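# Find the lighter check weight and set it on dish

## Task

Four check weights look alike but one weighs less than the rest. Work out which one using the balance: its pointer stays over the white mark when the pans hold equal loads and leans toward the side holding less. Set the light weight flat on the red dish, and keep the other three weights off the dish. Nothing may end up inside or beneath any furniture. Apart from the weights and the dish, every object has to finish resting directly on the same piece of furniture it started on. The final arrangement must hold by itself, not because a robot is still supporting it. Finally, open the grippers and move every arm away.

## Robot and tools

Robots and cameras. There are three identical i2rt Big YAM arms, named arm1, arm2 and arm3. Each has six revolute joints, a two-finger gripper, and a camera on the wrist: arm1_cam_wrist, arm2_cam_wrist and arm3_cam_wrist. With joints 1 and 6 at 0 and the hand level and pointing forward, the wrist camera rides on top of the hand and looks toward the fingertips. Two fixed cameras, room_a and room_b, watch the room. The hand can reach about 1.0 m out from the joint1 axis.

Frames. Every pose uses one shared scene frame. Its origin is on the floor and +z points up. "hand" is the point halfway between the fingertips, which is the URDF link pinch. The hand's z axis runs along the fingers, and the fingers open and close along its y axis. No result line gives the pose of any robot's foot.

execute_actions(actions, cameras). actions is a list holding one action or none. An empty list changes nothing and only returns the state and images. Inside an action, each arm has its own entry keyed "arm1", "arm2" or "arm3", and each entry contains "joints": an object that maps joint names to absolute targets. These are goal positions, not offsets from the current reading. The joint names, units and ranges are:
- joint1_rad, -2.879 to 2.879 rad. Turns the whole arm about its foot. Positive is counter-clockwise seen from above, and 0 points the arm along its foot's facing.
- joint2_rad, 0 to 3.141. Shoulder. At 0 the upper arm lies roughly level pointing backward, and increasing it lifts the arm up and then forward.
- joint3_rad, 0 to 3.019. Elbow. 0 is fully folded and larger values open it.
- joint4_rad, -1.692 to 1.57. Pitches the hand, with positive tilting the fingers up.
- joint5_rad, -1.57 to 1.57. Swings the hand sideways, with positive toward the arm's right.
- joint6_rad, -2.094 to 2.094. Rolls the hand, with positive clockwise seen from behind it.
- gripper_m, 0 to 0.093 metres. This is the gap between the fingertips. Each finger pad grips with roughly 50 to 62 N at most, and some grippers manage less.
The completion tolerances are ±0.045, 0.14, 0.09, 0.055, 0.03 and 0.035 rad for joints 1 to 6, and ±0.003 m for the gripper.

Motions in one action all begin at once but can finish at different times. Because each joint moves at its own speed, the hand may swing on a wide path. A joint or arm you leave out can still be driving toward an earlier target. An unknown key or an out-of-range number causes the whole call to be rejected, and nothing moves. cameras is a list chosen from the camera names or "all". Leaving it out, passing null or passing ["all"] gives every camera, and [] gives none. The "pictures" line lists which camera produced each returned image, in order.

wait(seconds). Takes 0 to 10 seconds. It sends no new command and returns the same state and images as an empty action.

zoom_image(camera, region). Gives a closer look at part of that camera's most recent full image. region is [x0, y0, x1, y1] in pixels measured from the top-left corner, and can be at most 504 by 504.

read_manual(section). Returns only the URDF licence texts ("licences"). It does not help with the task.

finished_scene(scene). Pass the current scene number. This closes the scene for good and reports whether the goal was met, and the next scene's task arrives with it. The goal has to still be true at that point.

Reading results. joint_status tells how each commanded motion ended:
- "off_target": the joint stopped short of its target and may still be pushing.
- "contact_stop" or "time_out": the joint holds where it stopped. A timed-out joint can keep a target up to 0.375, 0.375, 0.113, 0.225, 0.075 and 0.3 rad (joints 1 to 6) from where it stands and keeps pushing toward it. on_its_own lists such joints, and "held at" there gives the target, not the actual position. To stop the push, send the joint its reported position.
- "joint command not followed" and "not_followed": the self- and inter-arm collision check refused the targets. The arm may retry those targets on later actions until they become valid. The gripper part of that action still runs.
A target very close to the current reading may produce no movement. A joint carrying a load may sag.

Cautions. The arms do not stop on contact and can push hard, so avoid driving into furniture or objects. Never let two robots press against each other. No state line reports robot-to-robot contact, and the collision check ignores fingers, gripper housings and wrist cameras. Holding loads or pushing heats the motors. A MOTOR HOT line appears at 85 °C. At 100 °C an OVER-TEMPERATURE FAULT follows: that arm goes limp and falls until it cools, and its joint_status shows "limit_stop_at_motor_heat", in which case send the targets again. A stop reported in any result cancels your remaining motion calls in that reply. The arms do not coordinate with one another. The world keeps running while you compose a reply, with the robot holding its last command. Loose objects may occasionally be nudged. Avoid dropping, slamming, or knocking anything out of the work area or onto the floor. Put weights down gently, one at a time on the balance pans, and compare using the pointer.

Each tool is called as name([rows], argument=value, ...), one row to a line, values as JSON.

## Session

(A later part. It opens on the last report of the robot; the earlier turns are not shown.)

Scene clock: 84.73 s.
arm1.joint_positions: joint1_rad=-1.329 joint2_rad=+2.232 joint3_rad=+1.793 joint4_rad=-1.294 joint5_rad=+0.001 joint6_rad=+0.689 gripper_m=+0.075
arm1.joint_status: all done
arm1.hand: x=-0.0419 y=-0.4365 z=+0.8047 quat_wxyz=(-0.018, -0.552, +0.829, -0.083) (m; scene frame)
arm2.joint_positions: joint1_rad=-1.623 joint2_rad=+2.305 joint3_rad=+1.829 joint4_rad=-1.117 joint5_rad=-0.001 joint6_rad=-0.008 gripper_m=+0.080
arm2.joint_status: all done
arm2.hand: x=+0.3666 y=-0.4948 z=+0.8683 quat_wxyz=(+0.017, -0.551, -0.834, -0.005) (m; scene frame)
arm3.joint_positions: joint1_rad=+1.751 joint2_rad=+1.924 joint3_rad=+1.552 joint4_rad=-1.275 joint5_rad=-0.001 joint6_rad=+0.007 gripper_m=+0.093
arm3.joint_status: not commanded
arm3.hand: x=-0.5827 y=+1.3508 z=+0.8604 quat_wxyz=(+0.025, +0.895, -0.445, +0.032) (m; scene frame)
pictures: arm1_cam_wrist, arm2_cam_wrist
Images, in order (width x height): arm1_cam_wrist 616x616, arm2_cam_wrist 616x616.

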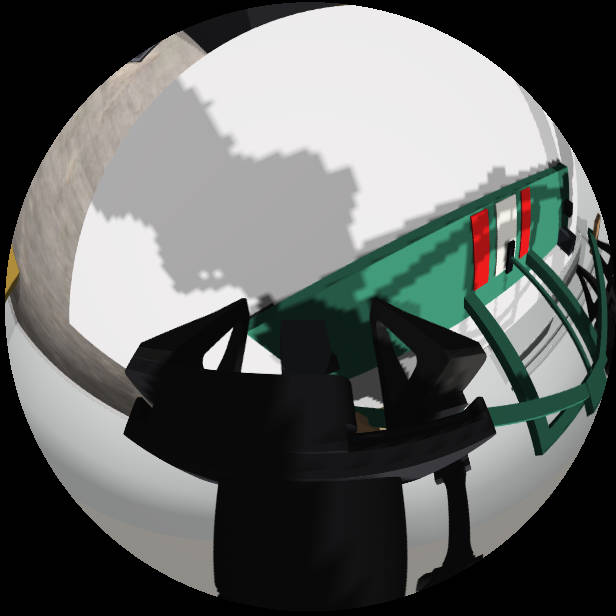

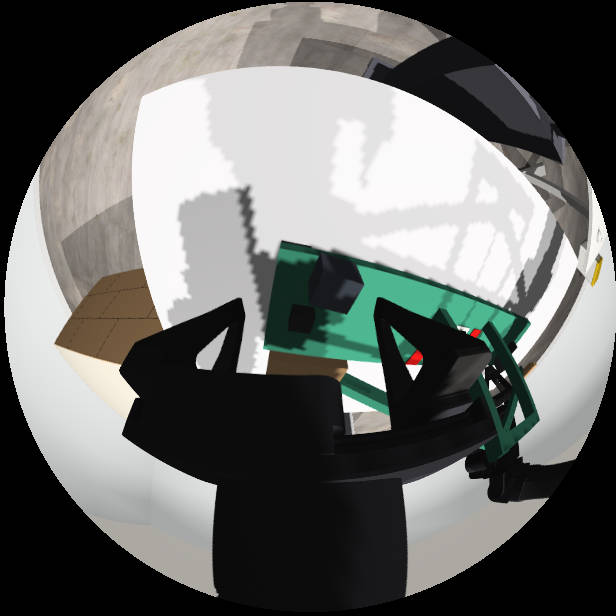

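execute_actions([
  {"arm1":{"joints":{"joint2_rad":2.29}},"arm2":{"joints":{"joint1_rad":-1.655,"joint2_rad":2.5,"joint3_rad":2.05,"joint4_rad":-1.14,"joint6_rad":0.3}}},
], cameras=["arm1_cam_wrist","arm2_cam_wrist"])

Scene clock: 87.23 s.
arm1.joint_positions: joint1_rad=-1.329 joint2_rad=+2.252 joint3_rad=+1.793 joint4_rad=-1.294 joint5_rad=+0.001 joint6_rad=+0.689 gripper_m=+0.075
arm1.joint_status: all done
arm1.hand: x=-0.0408 y=-0.4395 z=+0.7928 quat_wxyz=(-0.021, -0.552, +0.829, -0.092) (m; scene frame)
arm2.joint_positions: joint1_rad=-1.655 joint2_rad=+2.488 joint3_rad=+2.006 joint4_rad=-1.131 joint5_rad=-0.003 joint6_rad=+0.290 gripper_m=+0.080
arm2.joint_status: all done
arm2.hand: x=+0.3574 y=-0.5316 z=+0.8064 quat_wxyz=(+0.026, -0.680, -0.732, -0.008) (m; scene frame)
arm3.joint_positions: joint1_rad=+1.751 joint2_rad=+1.924 joint3_rad=+1.552 joint4_rad=-1.275 joint5_rad=-0.001 joint6_rad=+0.007 gripper_m=+0.093
arm3.joint_status: not commanded
arm3.hand: x=-0.5827 y=+1.3508 z=+0.8604 quat_wxyz=(+0.025, +0.895, -0.445, +0.032) (m; scene frame)
pictures: arm1_cam_wrist, arm2_cam_wrist
Images, in order (width x height): arm1_cam_wrist 616x616, arm2_cam_wrist 616x616.

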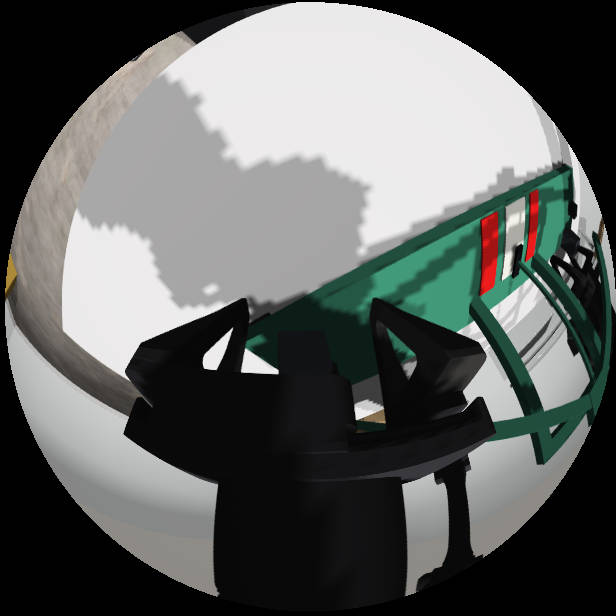

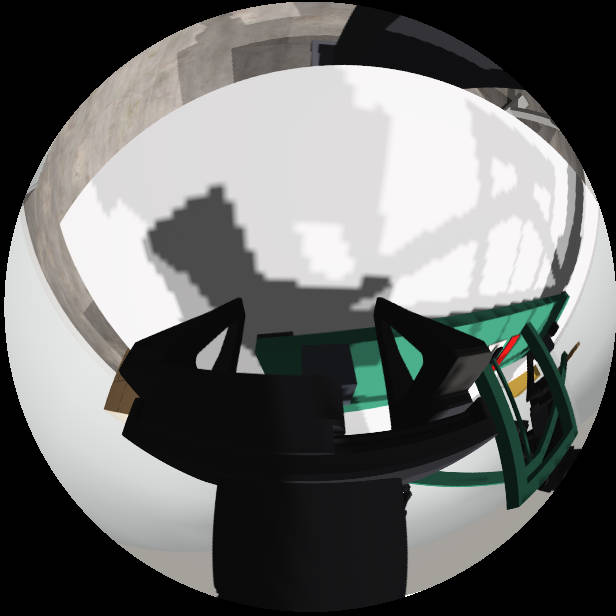

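execute_actions([
  {"arm1":{"joints":{"joint1_rad":-1.29,"joint4_rad":-1.37}},"arm2":{"joints":{"joint1_rad":-1.665,"joint4_rad":-1.22,"joint2_rad":2.52}}},
], cameras=[])

execute_actions([
  {"arm1":{"joints":{"gripper_m":0}},"arm2":{"joints":{"gripper_m":0}}},
], cameras=["arm1_cam_wrist","arm2_cam_wrist"])

Scene clock: 89.13 s.
arm1.joint_positions: joint1_rad=-1.299 joint2_rad=+2.252 joint3_rad=+1.793 joint4_rad=-1.333 joint5_rad=+0.006 joint6_rad=+0.694 gripper_m=+0.075
arm1.joint_status: all done
arm1.hand: x=-0.0549 y=-0.4537 z=+0.7946 quat_wxyz=(-0.022, -0.561, +0.820, -0.112) (m; scene frame)
arm2.joint_positions: joint1_rad=-1.655 joint2_rad=+2.489 joint3_rad=+2.010 joint4_rad=-1.193 joint5_rad=-0.001 joint6_rad=+0.290 gripper_m=+0.080
arm2.joint_status: all done
arm2.hand: x=+0.3521 y=-0.5189 z=+0.8084 quat_wxyz=(+0.053, -0.680, -0.731, -0.020) (m; scene frame)
arm3.joint_positions: joint1_rad=+1.751 joint2_rad=+1.924 joint3_rad=+1.552 joint4_rad=-1.275 joint5_rad=-0.001 joint6_rad=+0.007 gripper_m=+0.093
arm3.joint_status: not commanded
arm3.hand: x=-0.5827 y=+1.3508 z=+0.8604 quat_wxyz=(+0.025, +0.895, -0.445, +0.032) (m; scene frame)
pictures: none
No camera images: the call's "cameras" was empty. Leave "cameras" out to get every camera's image.

Scene clock: 89.90 s.
arm1.joint_positions: joint1_rad=-1.317 joint2_rad=+2.253 joint3_rad=+1.799 joint4_rad=-1.355 joint5_rad=+0.010 joint6_rad=+0.692 gripper_m=+0.001
arm1.joint_status: all done
arm1.hand: x=-0.0426 y=-0.4526 z=+0.7976 quat_wxyz=(-0.023, -0.554, +0.824, -0.120) (m; scene frame)
arm2.joint_positions: joint1_rad=-1.659 joint2_rad=+2.489 joint3_rad=+2.010 joint4_rad=-1.203 joint5_rad=+0.000 joint6_rad=+0.291 gripper_m=+0.029
arm2.joint_status: gripper_m off_target (ended at +0.029, target +0.000)
arm2.hand: x=+0.3489 y=-0.5175 z=+0.8087 quat_wxyz=(+0.058, -0.681, -0.730, -0.022) (m; scene frame)
arm3.joint_positions: joint1_rad=+1.751 joint2_rad=+1.924 joint3_rad=+1.552 joint4_rad=-1.275 joint5_rad=-0.001 joint6_rad=+0.007 gripper_m=+0.093
arm3.joint_status: not commanded
arm3.hand: x=-0.5827 y=+1.3508 z=+0.8604 quat_wxyz=(+0.025, +0.895, -0.445, +0.032) (m; scene frame)
pictures: arm1_cam_wrist, arm2_cam_wrist
Images, in order (width x height): arm1_cam_wrist 616x616, arm2_cam_wrist 616x616.

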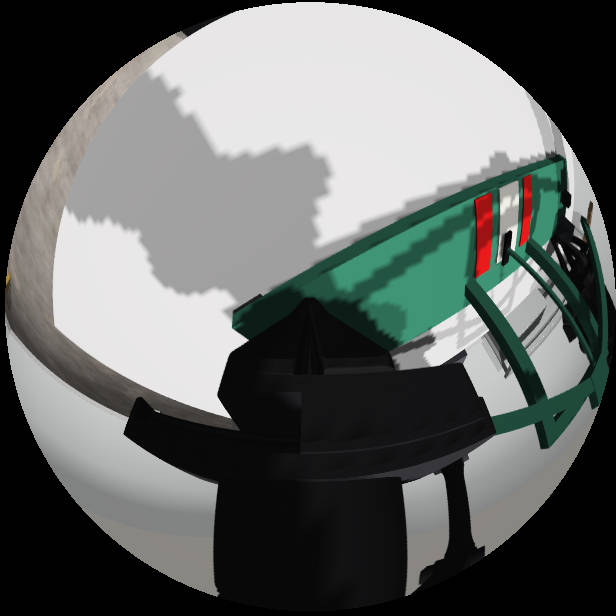

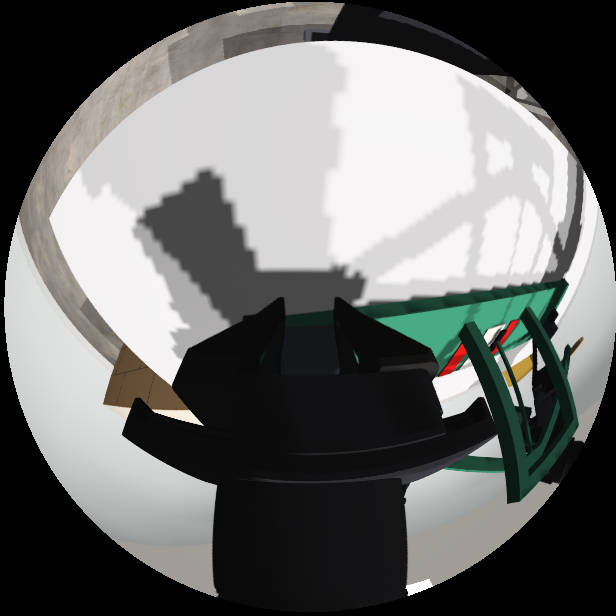

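execute_actions([
  {"arm1":{"joints":{"joint2_rad":1.95,"joint3_rad":1.75,"joint4_rad":-1.37,"joint6_rad":0,"gripper_m":0.075}},"arm2":{"joints":{"joint2_rad":2.3,"joint4_rad":-1.3}}},
], cameras=[])

execute_actions([
  {"arm2":{"joints":{"joint1_rad":-1.62,"joint2_rad":2.14,"joint3_rad":1.66,"joint4_rad":-1.09,"joint6_rad":0}}},
], cameras=["arm1_cam_wrist","arm2_cam_wrist"])

Scene clock: 93.83 s.
arm1.joint_positions: joint1_rad=-1.291 joint2_rad=+1.920 joint3_rad=+1.743 joint4_rad=-1.356 joint5_rad=-0.002 joint6_rad=+0.015 gripper_m=+0.075
arm1.joint_status: all done
arm1.hand: x=-0.0627 y=-0.4560 z=+0.9721 quat_wxyz=(+0.014, -0.810, +0.587, +0.010) (m; scene frame)
arm2.joint_positions: joint1_rad=-1.659 joint2_rad=+2.284 joint3_rad=+2.019 joint4_rad=-1.285 joint5_rad=+0.000 joint6_rad=+0.291 gripper_m=+0.029
arm2.joint_status: all done
arm2.hand: x=+0.3578 y=-0.5363 z=+0.9493 quat_wxyz=(-0.001, -0.682, -0.731, +0.007) (m; scene frame)
arm3.joint_positions: joint1_rad=+1.751 joint2_rad=+1.924 joint3_rad=+1.552 joint4_rad=-1.275 joint5_rad=-0.001 joint6_rad=+0.007 gripper_m=+0.093
arm3.joint_status: not commanded
arm3.hand: x=-0.5827 y=+1.3508 z=+0.8604 quat_wxyz=(+0.025, +0.895, -0.445, +0.032) (m; scene frame)
pictures: none
No camera images: the call's "cameras" was empty. Leave "cameras" out to get every camera's image.

Scene clock: 95.17 s.
arm1.joint_positions: joint1_rad=-1.291 joint2_rad=+1.920 joint3_rad=+1.743 joint4_rad=-1.356 joint5_rad=-0.002 joint6_rad=+0.015 gripper_m=+0.075
arm1.joint_status: not commanded
arm1.hand: x=-0.0627 y=-0.4560 z=+0.9721 quat_wxyz=(+0.014, -0.810, +0.586, +0.010) (m; scene frame)
arm2.joint_positions: joint1_rad=-1.619 joint2_rad=+2.136 joint3_rad=+1.661 joint4_rad=-1.103 joint5_rad=+0.000 joint6_rad=+0.010 gripper_m=+0.029
arm2.joint_status: all done
arm2.hand: x=+0.3540 y=-0.4569 z=+0.9166 quat_wxyz=(+0.011, -0.556, -0.831, +0.000) (m; scene frame)
arm3.joint_positions: joint1_rad=+1.751 joint2_rad=+1.924 joint3_rad=+1.552 joint4_rad=-1.275 joint5_rad=-0.001 joint6_rad=+0.007 gripper_m=+0.093
arm3.joint_status: not commanded
arm3.hand: x=-0.5827 y=+1.3508 z=+0.8604 quat_wxyz=(+0.025, +0.895, -0.445, +0.032) (m; scene frame)
pictures: arm1_cam_wrist, arm2_cam_wrist
Images, in order (width x height): arm1_cam_wrist 616x616, arm2_cam_wrist 616x616.

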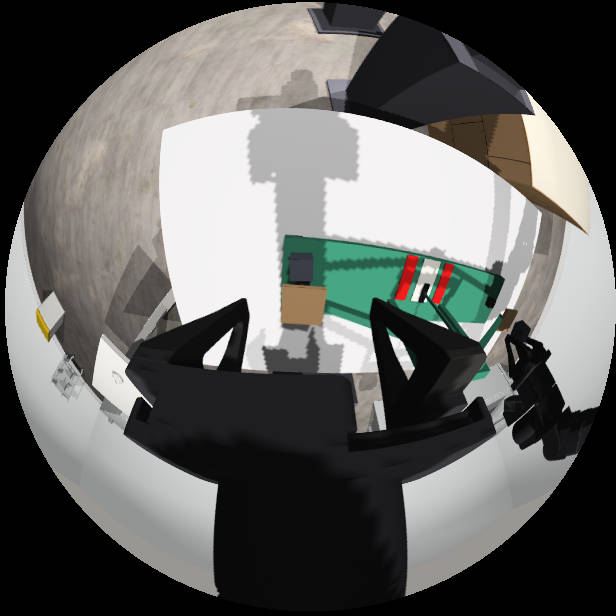

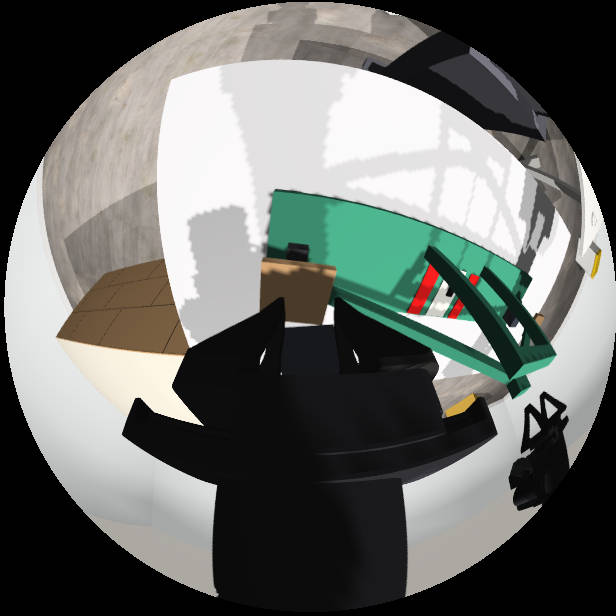

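execute_actions([
  {"arm1":{"joints":{"joint2_rad":2.26,"joint3_rad":1.86,"joint4_rad":-1.24}},"arm2":{"joints":{"joint2_rad":2.24,"joint3_rad":1.74,"joint4_rad":-1.08}}},
], cameras=["arm1_cam_wrist","arm2_cam_wrist"])

Scene clock: 98.10 s.
arm1.joint_positions: joint1_rad=-1.291 joint2_rad=+2.273 joint3_rad=+1.839 joint4_rad=-1.250 joint5_rad=-0.002 joint6_rad=+0.015 gripper_m=+0.075
arm1.joint_status: all done
arm1.hand: x=-0.0721 y=-0.4216 z=+0.7928 quat_wxyz=(-0.030, -0.808, +0.586, -0.052) (m; scene frame)
arm2.joint_positions: joint1_rad=-1.619 joint2_rad=+2.237 joint3_rad=+1.692 joint4_rad=-1.089 joint5_rad=-0.001 joint6_rad=+0.009 gripper_m=+0.029
arm2.joint_status: all done
arm2.hand: x=+0.3535 y=-0.4571 z=+0.8661 quat_wxyz=(+0.035, -0.556, -0.830, -0.016) (m; scene frame)
arm3.joint_positions: joint1_rad=+1.751 joint2_rad=+1.924 joint3_rad=+1.552 joint4_rad=-1.275 joint5_rad=-0.001 joint6_rad=+0.007 gripper_m=+0.093
arm3.joint_status: not commanded
arm3.hand: x=-0.5827 y=+1.3508 z=+0.8604 quat_wxyz=(+0.025, +0.895, -0.445, +0.032) (m; scene frame)
pictures: arm1_cam_wrist, arm2_cam_wrist
Images, in order (width x height): arm1_cam_wrist 616x616, arm2_cam_wrist 616x616.

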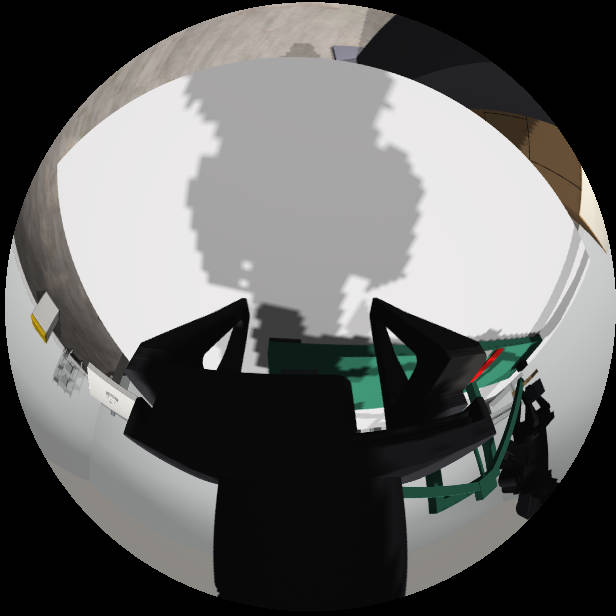

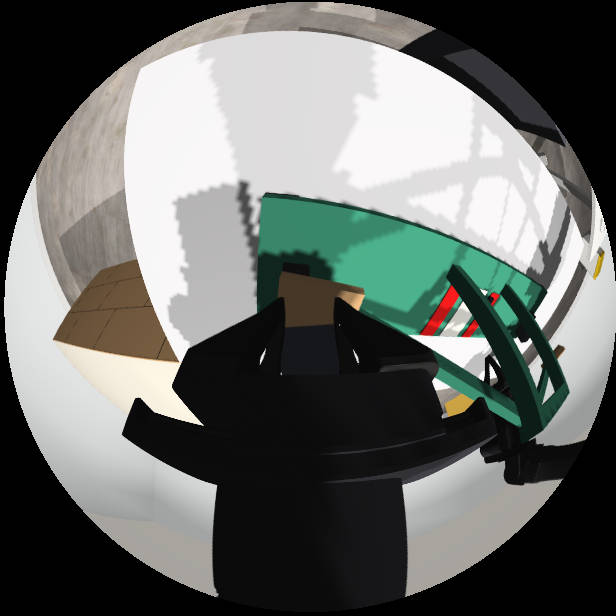

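execute_actions([
  {"arm1":{"joints":{"joint2_rad":2.2,"joint3_rad":1.72,"joint4_rad":-1.2}},"arm2":{"joints":{"joint2_rad":2.31,"joint3_rad":1.78,"joint4_rad":-1.07}}},
], cameras=["arm1_cam_wrist","arm2_cam_wrist"])

Scene clock: 100.30 s.
arm1.joint_positions: joint1_rad=-1.291 joint2_rad=+2.211 joint3_rad=+1.726 joint4_rad=-1.214 joint5_rad=-0.002 joint6_rad=+0.015 gripper_m=+0.075
arm1.joint_status: all done
arm1.hand: x=-0.0630 y=-0.4481 z=+0.7941 quat_wxyz=(-0.034, -0.808, +0.586, -0.058) (m; scene frame)
arm2.joint_positions: joint1_rad=-1.619 joint2_rad=+2.295 joint3_rad=+1.735 joint4_rad=-1.081 joint5_rad=-0.001 joint6_rad=+0.009 gripper_m=+0.029
arm2.joint_status: all done
arm2.hand: x=+0.3570 y=-0.4657 z=+0.8441 quat_wxyz=(+0.037, -0.556, -0.830, -0.018) (m; scene frame)
arm3.joint_positions: joint1_rad=+1.751 joint2_rad=+1.924 joint3_rad=+1.552 joint4_rad=-1.275 joint5_rad=-0.001 joint6_rad=+0.007 gripper_m=+0.093
arm3.joint_status: not commanded
arm3.hand: x=-0.5827 y=+1.3508 z=+0.8604 quat_wxyz=(+0.025, +0.895, -0.445, +0.032) (m; scene frame)
pictures: arm1_cam_wrist, arm2_cam_wrist
Images, in order (width x height): arm1_cam_wrist 616x616, arm2_cam_wrist 616x616.

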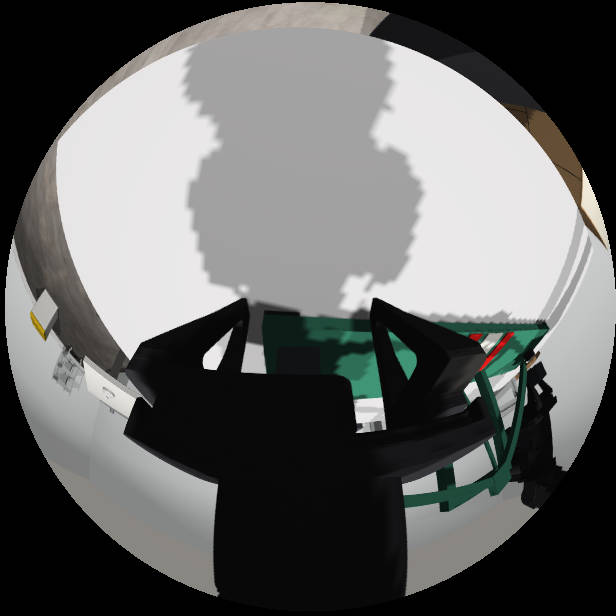

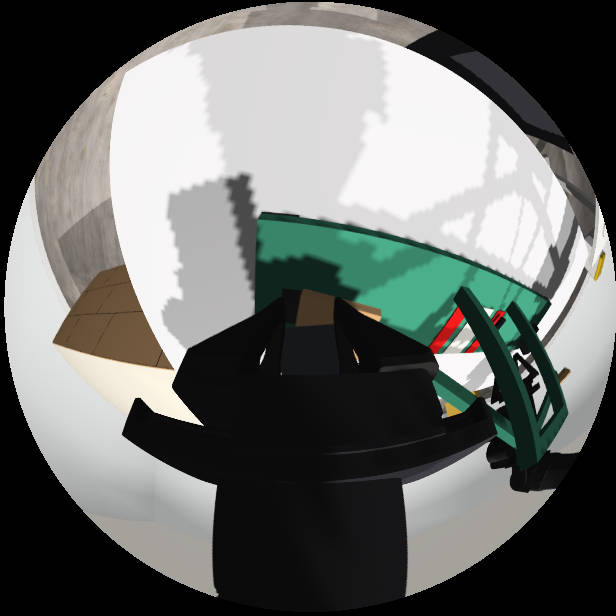

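execute_actions([
  {"arm1":{"joints":{"joint1_rad":-1.275,"joint4_rad":-1.3}},"arm2":{"joints":{"joint2_rad":2.35,"joint4_rad":-1.03}}},
], cameras=["arm1_cam_wrist"])

execute_actions([
  {"arm2":{"joints":{"gripper_m":0.05}}},
], cameras=["arm2_cam_wrist"])

Scene clock: 102.27 s.
arm1.joint_positions: joint1_rad=-1.281 joint2_rad=+2.211 joint3_rad=+1.726 joint4_rad=-1.286 joint5_rad=-0.002 joint6_rad=+0.015 gripper_m=+0.075
arm1.joint_status: all done
arm1.hand: x=-0.0626 y=-0.4666 z=+0.7970 quat_wxyz=(-0.054, -0.808, +0.580, -0.087) (m; scene frame)
arm2.joint_positions: joint1_rad=-1.619 joint2_rad=+2.302 joint3_rad=+1.736 joint4_rad=-1.061 joint5_rad=+0.000 joint6_rad=+0.009 gripper_m=+0.029
arm2.joint_status: all done
arm2.hand: x=+0.3583 y=-0.4695 z=+0.8397 quat_wxyz=(+0.031, -0.556, -0.830, -0.014) (m; scene frame)
arm3.joint_positions: joint1_rad=+1.751 joint2_rad=+1.924 joint3_rad=+1.552 joint4_rad=-1.275 joint5_rad=-0.001 joint6_rad=+0.007 gripper_m=+0.093
arm3.joint_status: not commanded
arm3.hand: x=-0.5827 y=+1.3508 z=+0.8604 quat_wxyz=(+0.025, +0.895, -0.445, +0.032) (m; scene frame)
pictures: arm1_cam_wrist
Images, in order (width x height): arm1_cam_wrist 616x616.

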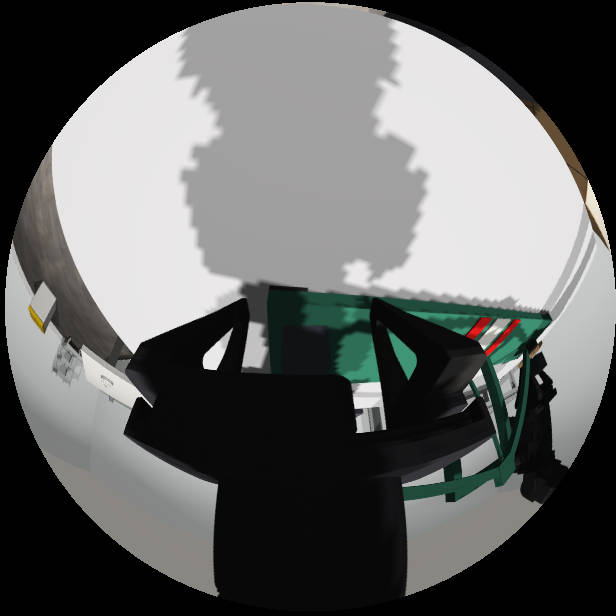

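Scene clock: 102.93 s.
arm1.joint_positions: joint1_rad=-1.281 joint2_rad=+2.211 joint3_rad=+1.726 joint4_rad=-1.286 joint5_rad=-0.002 joint6_rad=+0.015 gripper_m=+0.075
arm1.joint_status: not commanded
arm1.hand: x=-0.0626 y=-0.4666 z=+0.7970 quat_wxyz=(-0.054, -0.808, +0.580, -0.087) (m; scene frame)
arm2.joint_positions: joint1_rad=-1.608 joint2_rad=+2.302 joint3_rad=+1.738 joint4_rad=-1.059 joint5_rad=-0.007 joint6_rad=+0.009 gripper_m=+0.050
arm2.joint_status: all done
arm2.hand: x=+0.3658 y=-0.4676 z=+0.8401 quat_wxyz=(+0.028, -0.552, -0.833, -0.015) (m; scene frame)
arm3.joint_positions: joint1_rad=+1.751 joint2_rad=+1.924 joint3_rad=+1.552 joint4_rad=-1.275 joint5_rad=-0.001 joint6_rad=+0.007 gripper_m=+0.093
arm3.joint_status: not commanded
arm3.hand: x=-0.5827 y=+1.3508 z=+0.8604 quat_wxyz=(+0.025, +0.895, -0.445, +0.032) (m; scene frame)
pictures: arm2_cam_wrist
Images, in order (width x height): arm2_cam_wrist 616x616.

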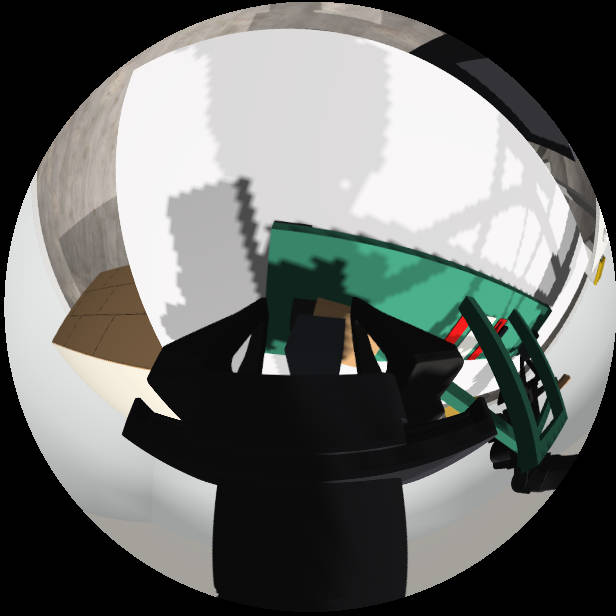

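execute_actions([
  {"arm1":{"joints":{"joint2_rad":2.27,"joint4_rad":-1.26}},"arm2":{"joints":{"joint2_rad":2.1,"joint4_rad":-1.25}}},
], cameras=["arm1_cam_wrist","arm2_cam_wrist"])

Scene clock: 105.30 s.
arm1.joint_positions: joint1_rad=-1.281 joint2_rad=+2.229 joint3_rad=+1.726 joint4_rad=-1.268 joint5_rad=-0.001 joint6_rad=+0.012 gripper_m=+0.075
arm1.joint_status: all done
arm1.hand: x=-0.0628 y=-0.4652 z=+0.7857 quat_wxyz=(-0.054, -0.809, +0.579, -0.088) (m; scene frame)
arm2.joint_positions: joint1_rad=-1.611 joint2_rad=+2.078 joint3_rad=+1.756 joint4_rad=-1.236 joint5_rad=-0.003 joint6_rad=+0.009 gripper_m=+0.050
arm2.joint_status: all done
arm2.hand: x=+0.3638 y=-0.4652 z=+0.9844 quat_wxyz=(+0.002, -0.553, -0.833, +0.004) (m; scene frame)
arm3.joint_positions: joint1_rad=+1.751 joint2_rad=+1.924 joint3_rad=+1.552 joint4_rad=-1.275 joint5_rad=-0.001 joint6_rad=+0.007 gripper_m=+0.093
arm3.joint_status: not commanded
arm3.hand: x=-0.5827 y=+1.3508 z=+0.8604 quat_wxyz=(+0.025, +0.895, -0.445, +0.032) (m; scene frame)
pictures: arm1_cam_wrist, arm2_cam_wrist
Images, in order (width x height): arm1_cam_wrist 616x616, arm2_cam_wrist 616x616.

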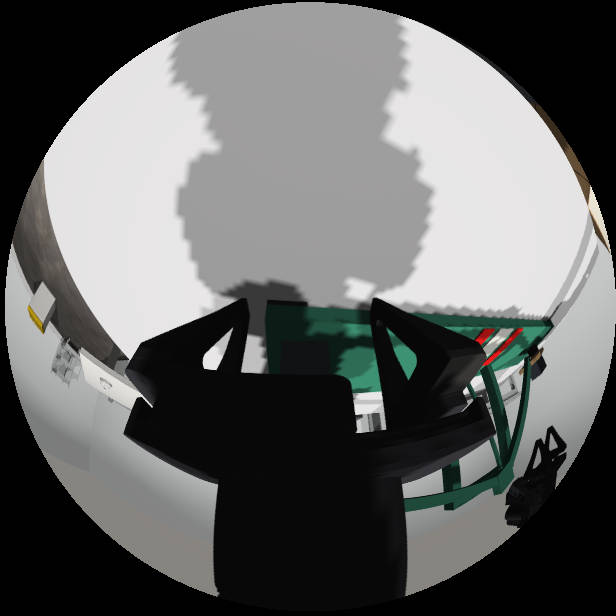

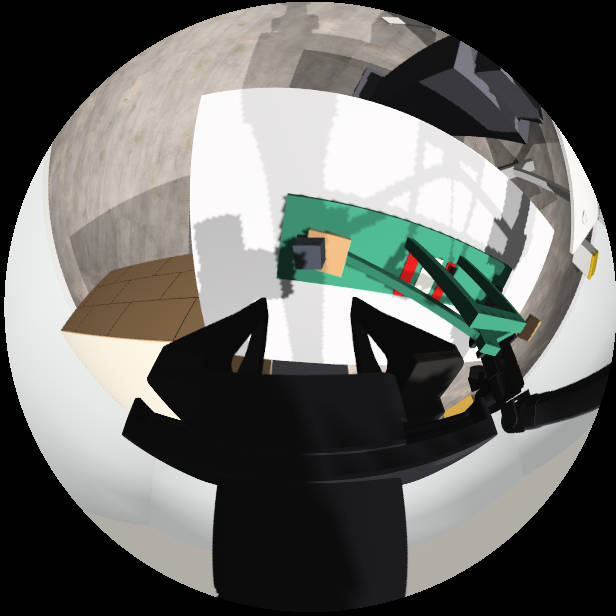

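execute_actions([
  {"arm1":{"joints":{"joint2_rad":2.3,"joint3_rad":1.76,"joint4_rad":-1.45}}},
], cameras=["arm1_cam_wrist","room_b"])

Scene clock: 107.80 s.
arm1.joint_positions: joint1_rad=-1.281 joint2_rad=+2.254 joint3_rad=+1.773 joint4_rad=-1.435 joint5_rad=+0.003 joint6_rad=-0.015 gripper_m=+0.075
arm1.joint_status: all done
arm1.hand: x=-0.0542 y=-0.4875 z=+0.7956 quat_wxyz=(-0.095, -0.808, +0.562, -0.147) (m; scene frame)
arm2.joint_positions: joint1_rad=-1.611 joint2_rad=+2.078 joint3_rad=+1.756 joint4_rad=-1.236 joint5_rad=-0.003 joint6_rad=+0.009 gripper_m=+0.050
arm2.joint_status: not commanded
arm2.hand: x=+0.3638 y=-0.4652 z=+0.9844 quat_wxyz=(+0.002, -0.553, -0.833, +0.004) (m; scene frame)
arm3.joint_positions: joint1_rad=+1.751 joint2_rad=+1.924 joint3_rad=+1.552 joint4_rad=-1.275 joint5_rad=-0.001 joint6_rad=+0.007 gripper_m=+0.093
arm3.joint_status: not commanded
arm3.hand: x=-0.5827 y=+1.3508 z=+0.8604 quat_wxyz=(+0.025, +0.895, -0.445, +0.032) (m; scene frame)
pictures: arm1_cam_wrist, room_b
Images, in order (width x height): arm1_cam_wrist 616x616, room_b 896x504.

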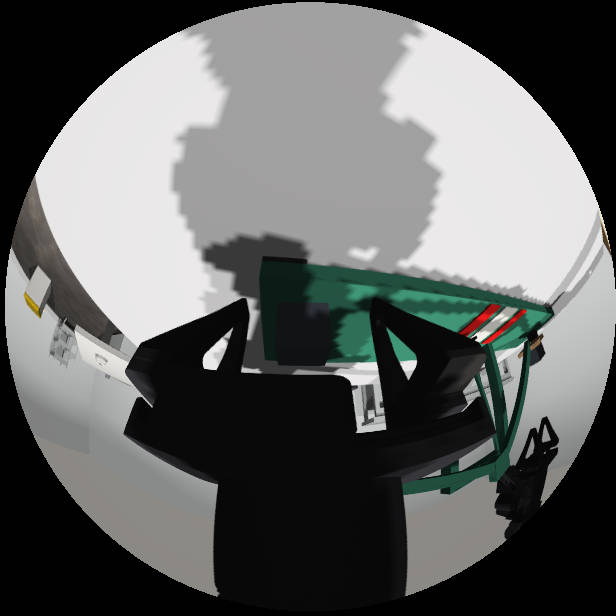

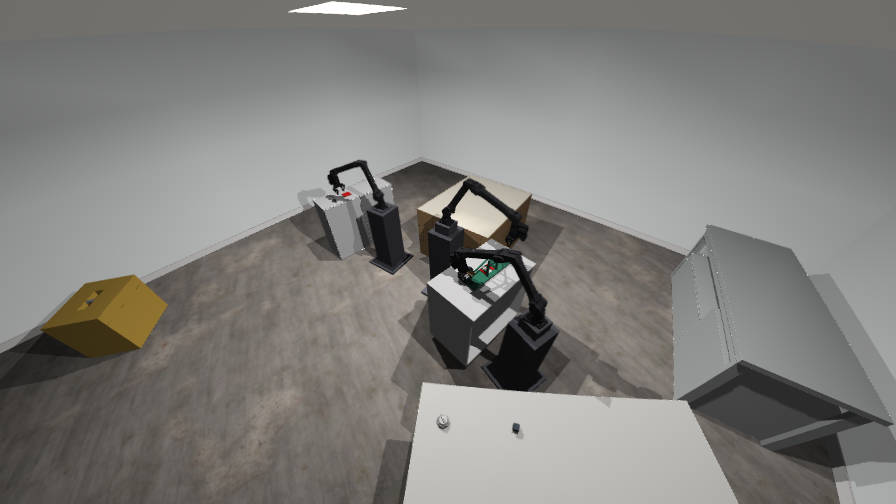

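Cube now centered; lower a bit and grasp.

execute_actions([
  {"arm1":{"joints":{"joint2_rad":2.32,"joint1_rad":-1.27}}},
], cameras=[])

execute_actions([
  {"arm1":{"joints":{"gripper_m":0}}},
], cameras=["arm1_cam_wrist"])

Scene clock: 109.20 s.
arm1.joint_positions: joint1_rad=-1.281 joint2_rad=+2.255 joint3_rad=+1.773 joint4_rad=-1.436 joint5_rad=+0.003 joint6_rad=-0.014 gripper_m=+0.075
arm1.joint_status: all done
arm1.hand: x=-0.0543 y=-0.4879 z=+0.7951 quat_wxyz=(-0.096, -0.808, +0.563, -0.147) (m; scene frame)
arm2.joint_positions: joint1_rad=-1.611 joint2_rad=+2.078 joint3_rad=+1.756 joint4_rad=-1.236 joint5_rad=-0.003 joint6_rad=+0.009 gripper_m=+0.050
arm2.joint_status: not commanded
arm2.hand: x=+0.3638 y=-0.4652 z=+0.9844 quat_wxyz=(+0.002, -0.553, -0.833, +0.004) (m; scene frame)
arm3.joint_positions: joint1_rad=+1.751 joint2_rad=+1.924 joint3_rad=+1.552 joint4_rad=-1.275 joint5_rad=-0.001 joint6_rad=+0.007 gripper_m=+0.093
arm3.joint_status: not commanded
arm3.hand: x=-0.5827 y=+1.3508 z=+0.8604 quat_wxyz=(+0.025, +0.895, -0.445, +0.032) (m; scene frame)
pictures: none
No camera images: the call's "cameras" was empty. Leave "cameras" out to get every camera's image.

Scene clock: 109.87 s.
arm1.joint_positions: joint1_rad=-1.267 joint2_rad=+2.256 joint3_rad=+1.773 joint4_rad=-1.444 joint5_rad=-0.002 joint6_rad=-0.011 gripper_m=+0.030
arm1.joint_status: gripper_m off_target (ended at +0.030, target +0.000)
arm1.hand: x=-0.0618 y=-0.4927 z=+0.7955 quat_wxyz=(-0.099, -0.810, +0.558, -0.150) (m; scene frame)
arm2.joint_positions: joint1_rad=-1.611 joint2_rad=+2.078 joint3_rad=+1.756 joint4_rad=-1.236 joint5_rad=-0.003 joint6_rad=+0.009 gripper_m=+0.050
arm2.joint_status: not commanded
arm2.hand: x=+0.3638 y=-0.4652 z=+0.9844 quat_wxyz=(+0.002, -0.553, -0.833, +0.004) (m; scene frame)
arm3.joint_positions: joint1_rad=+1.751 joint2_rad=+1.924 joint3_rad=+1.552 joint4_rad=-1.275 joint5_rad=-0.001 joint6_rad=+0.007 gripper_m=+0.093
arm3.joint_status: not commanded
arm3.hand: x=-0.5827 y=+1.3508 z=+0.8604 quat_wxyz=(+0.025, +0.895, -0.445, +0.032) (m; scene frame)
pictures: arm1_cam_wrist
Images, in order (width x height): arm1_cam_wrist 616x616.

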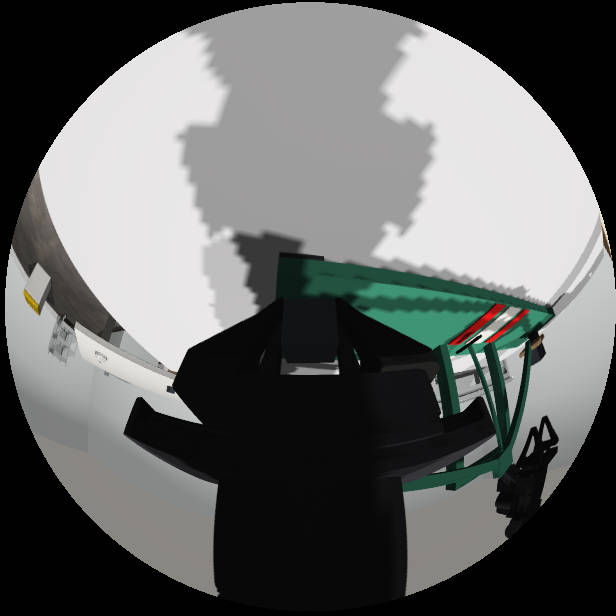

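execute_actions([
  {"arm1":{"joints":{"joint2_rad":2.25,"joint3_rad":1.88,"joint4_rad":-1.3}}},
], cameras=[])

execute_actions([
  {"arm1":{"joints":{"joint2_rad":1.95,"joint3_rad":1.75,"joint4_rad":-1.37}}},
], cameras=[])

execute_actions([
  {"arm1":{"joints":{"joint2_rad":1.86,"joint3_rad":1.47,"joint4_rad":-1.2}}},
], cameras=["arm1_cam_wrist"])

Scene clock: 112.60 s.
arm1.joint_positions: joint1_rad=-1.267 joint2_rad=+2.254 joint3_rad=+1.838 joint4_rad=-1.310 joint5_rad=-0.002 joint6_rad=-0.011 gripper_m=+0.030
arm1.joint_status: all done
arm1.hand: x=-0.0821 y=-0.4384 z=+0.8054 quat_wxyz=(-0.042, -0.821, +0.565, -0.069) (m; scene frame)
arm2.joint_positions: joint1_rad=-1.611 joint2_rad=+2.078 joint3_rad=+1.756 joint4_rad=-1.236 joint5_rad=-0.003 joint6_rad=+0.009 gripper_m=+0.050
arm2.joint_status: not commanded
arm2.hand: x=+0.3638 y=-0.4652 z=+0.9844 quat_wxyz=(+0.002, -0.553, -0.833, +0.004) (m; scene frame)
arm3.joint_positions: joint1_rad=+1.751 joint2_rad=+1.924 joint3_rad=+1.552 joint4_rad=-1.275 joint5_rad=-0.001 joint6_rad=+0.007 gripper_m=+0.093
arm3.joint_status: not commanded
arm3.hand: x=-0.5827 y=+1.3508 z=+0.8604 quat_wxyz=(+0.025, +0.895, -0.445, +0.032) (m; scene frame)
pictures: none
No camera images: the call's "cameras" was empty. Leave "cameras" out to get every camera's image.

Scene clock: 113.87 s.
arm1.joint_positions: joint1_rad=-1.267 joint2_rad=+1.929 joint3_rad=+1.733 joint4_rad=-1.358 joint5_rad=-0.002 joint6_rad=-0.011 gripper_m=+0.030
arm1.joint_status: all done
arm1.hand: x=-0.0747 y=-0.4641 z=+0.9630 quat_wxyz=(+0.007, -0.824, +0.566, +0.001) (m; scene frame)
arm2.joint_positions: joint1_rad=-1.611 joint2_rad=+2.078 joint3_rad=+1.756 joint4_rad=-1.236 joint5_rad=-0.003 joint6_rad=+0.009 gripper_m=+0.050
arm2.joint_status: not commanded
arm2.hand: x=+0.3638 y=-0.4652 z=+0.9844 quat_wxyz=(+0.002, -0.553, -0.833, +0.004) (m; scene frame)
arm3.joint_positions: joint1_rad=+1.751 joint2_rad=+1.924 joint3_rad=+1.552 joint4_rad=-1.275 joint5_rad=-0.001 joint6_rad=+0.007 gripper_m=+0.093
arm3.joint_status: not commanded
arm3.hand: x=-0.5827 y=+1.3508 z=+0.8604 quat_wxyz=(+0.025, +0.895, -0.445, +0.032) (m; scene frame)
pictures: none
No camera images: the call's "cameras" was empty. Leave "cameras" out to get every camera's image.

Scene clock: 115.07 s.
arm1.joint_positions: joint1_rad=-1.268 joint2_rad=+1.880 joint3_rad=+1.463 joint4_rad=-1.212 joint5_rad=-0.002 joint6_rad=-0.011 gripper_m=+0.030
arm1.joint_status: all done
arm1.hand: x=-0.0526 y=-0.5207 z=+0.8926 quat_wxyz=(-0.014, -0.823, +0.567, -0.029) (m; scene frame)
arm2.joint_positions: joint1_rad=-1.611 joint2_rad=+2.078 joint3_rad=+1.756 joint4_rad=-1.236 joint5_rad=-0.003 joint6_rad=+0.009 gripper_m=+0.050
arm2.joint_status: not commanded
arm2.hand: x=+0.3638 y=-0.4652 z=+0.9844 quat_wxyz=(+0.002, -0.553, -0.833, +0.004) (m; scene frame)
arm3.joint_positions: joint1_rad=+1.751 joint2_rad=+1.924 joint3_rad=+1.552 joint4_rad=-1.275 joint5_rad=-0.001 joint6_rad=+0.007 gripper_m=+0.093
arm3.joint_status: not commanded
arm3.hand: x=-0.5827 y=+1.3508 z=+0.8604 quat_wxyz=(+0.025, +0.895, -0.445, +0.032) (m; scene frame)
pictures: arm1_cam_wrist
Images, in order (width x height): arm1_cam_wrist 616x616.

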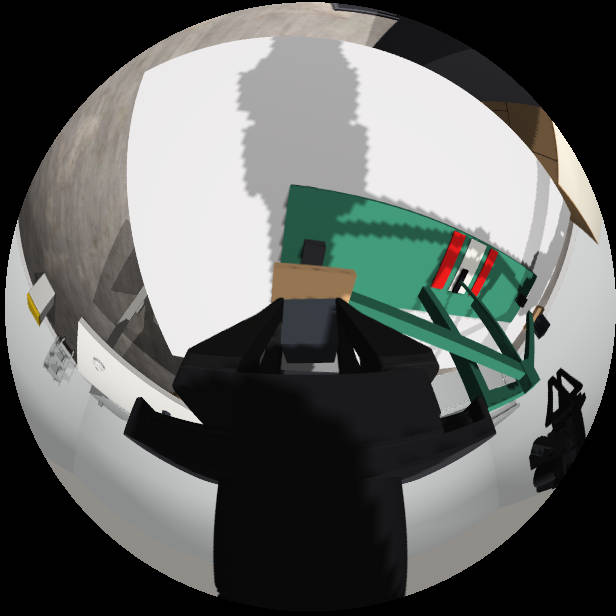

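Lower, slightly out.

execute_actions([
  {"arm1":{"joints":{"joint2_rad":1.96,"joint3_rad":1.53,"joint4_rad":-1.15}}},
], cameras=["arm1_cam_wrist"])

Scene clock: 117.70 s.
arm1.joint_positions: joint1_rad=-1.272 joint2_rad=+1.938 joint3_rad=+1.479 joint4_rad=-1.166 joint5_rad=+0.004 joint6_rad=-0.011 gripper_m=+0.030
arm1.joint_status: all done
arm1.hand: x=-0.0537 y=-0.5068 z=+0.8672 quat_wxyz=(-0.010, -0.822, +0.568, -0.030) (m; scene frame)
arm2.joint_positions: joint1_rad=-1.611 joint2_rad=+2.078 joint3_rad=+1.756 joint4_rad=-1.236 joint5_rad=-0.003 joint6_rad=+0.009 gripper_m=+0.050
arm2.joint_status: not commanded
arm2.hand: x=+0.3638 y=-0.4652 z=+0.9844 quat_wxyz=(+0.002, -0.553, -0.833, +0.004) (m; scene frame)
arm3.joint_positions: joint1_rad=+1.751 joint2_rad=+1.924 joint3_rad=+1.552 joint4_rad=-1.275 joint5_rad=-0.001 joint6_rad=+0.007 gripper_m=+0.093
arm3.joint_status: not commanded
arm3.hand: x=-0.5827 y=+1.3508 z=+0.8604 quat_wxyz=(+0.025, +0.895, -0.445, +0.032) (m; scene frame)
pictures: arm1_cam_wrist
Images, in order (width x height): arm1_cam_wrist 616x616.

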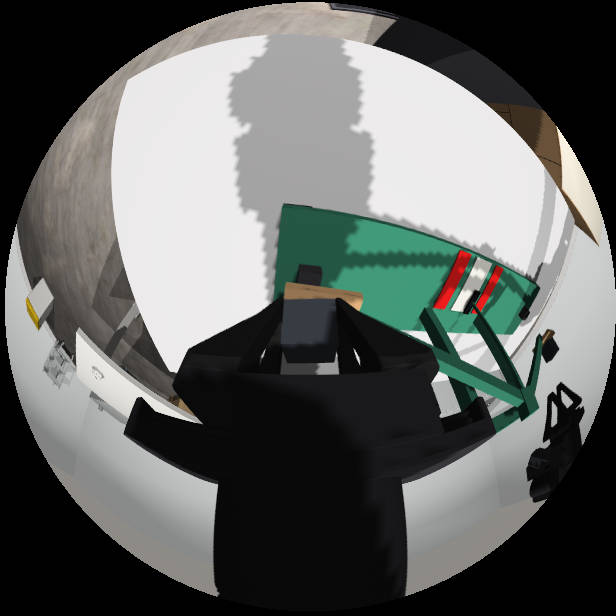

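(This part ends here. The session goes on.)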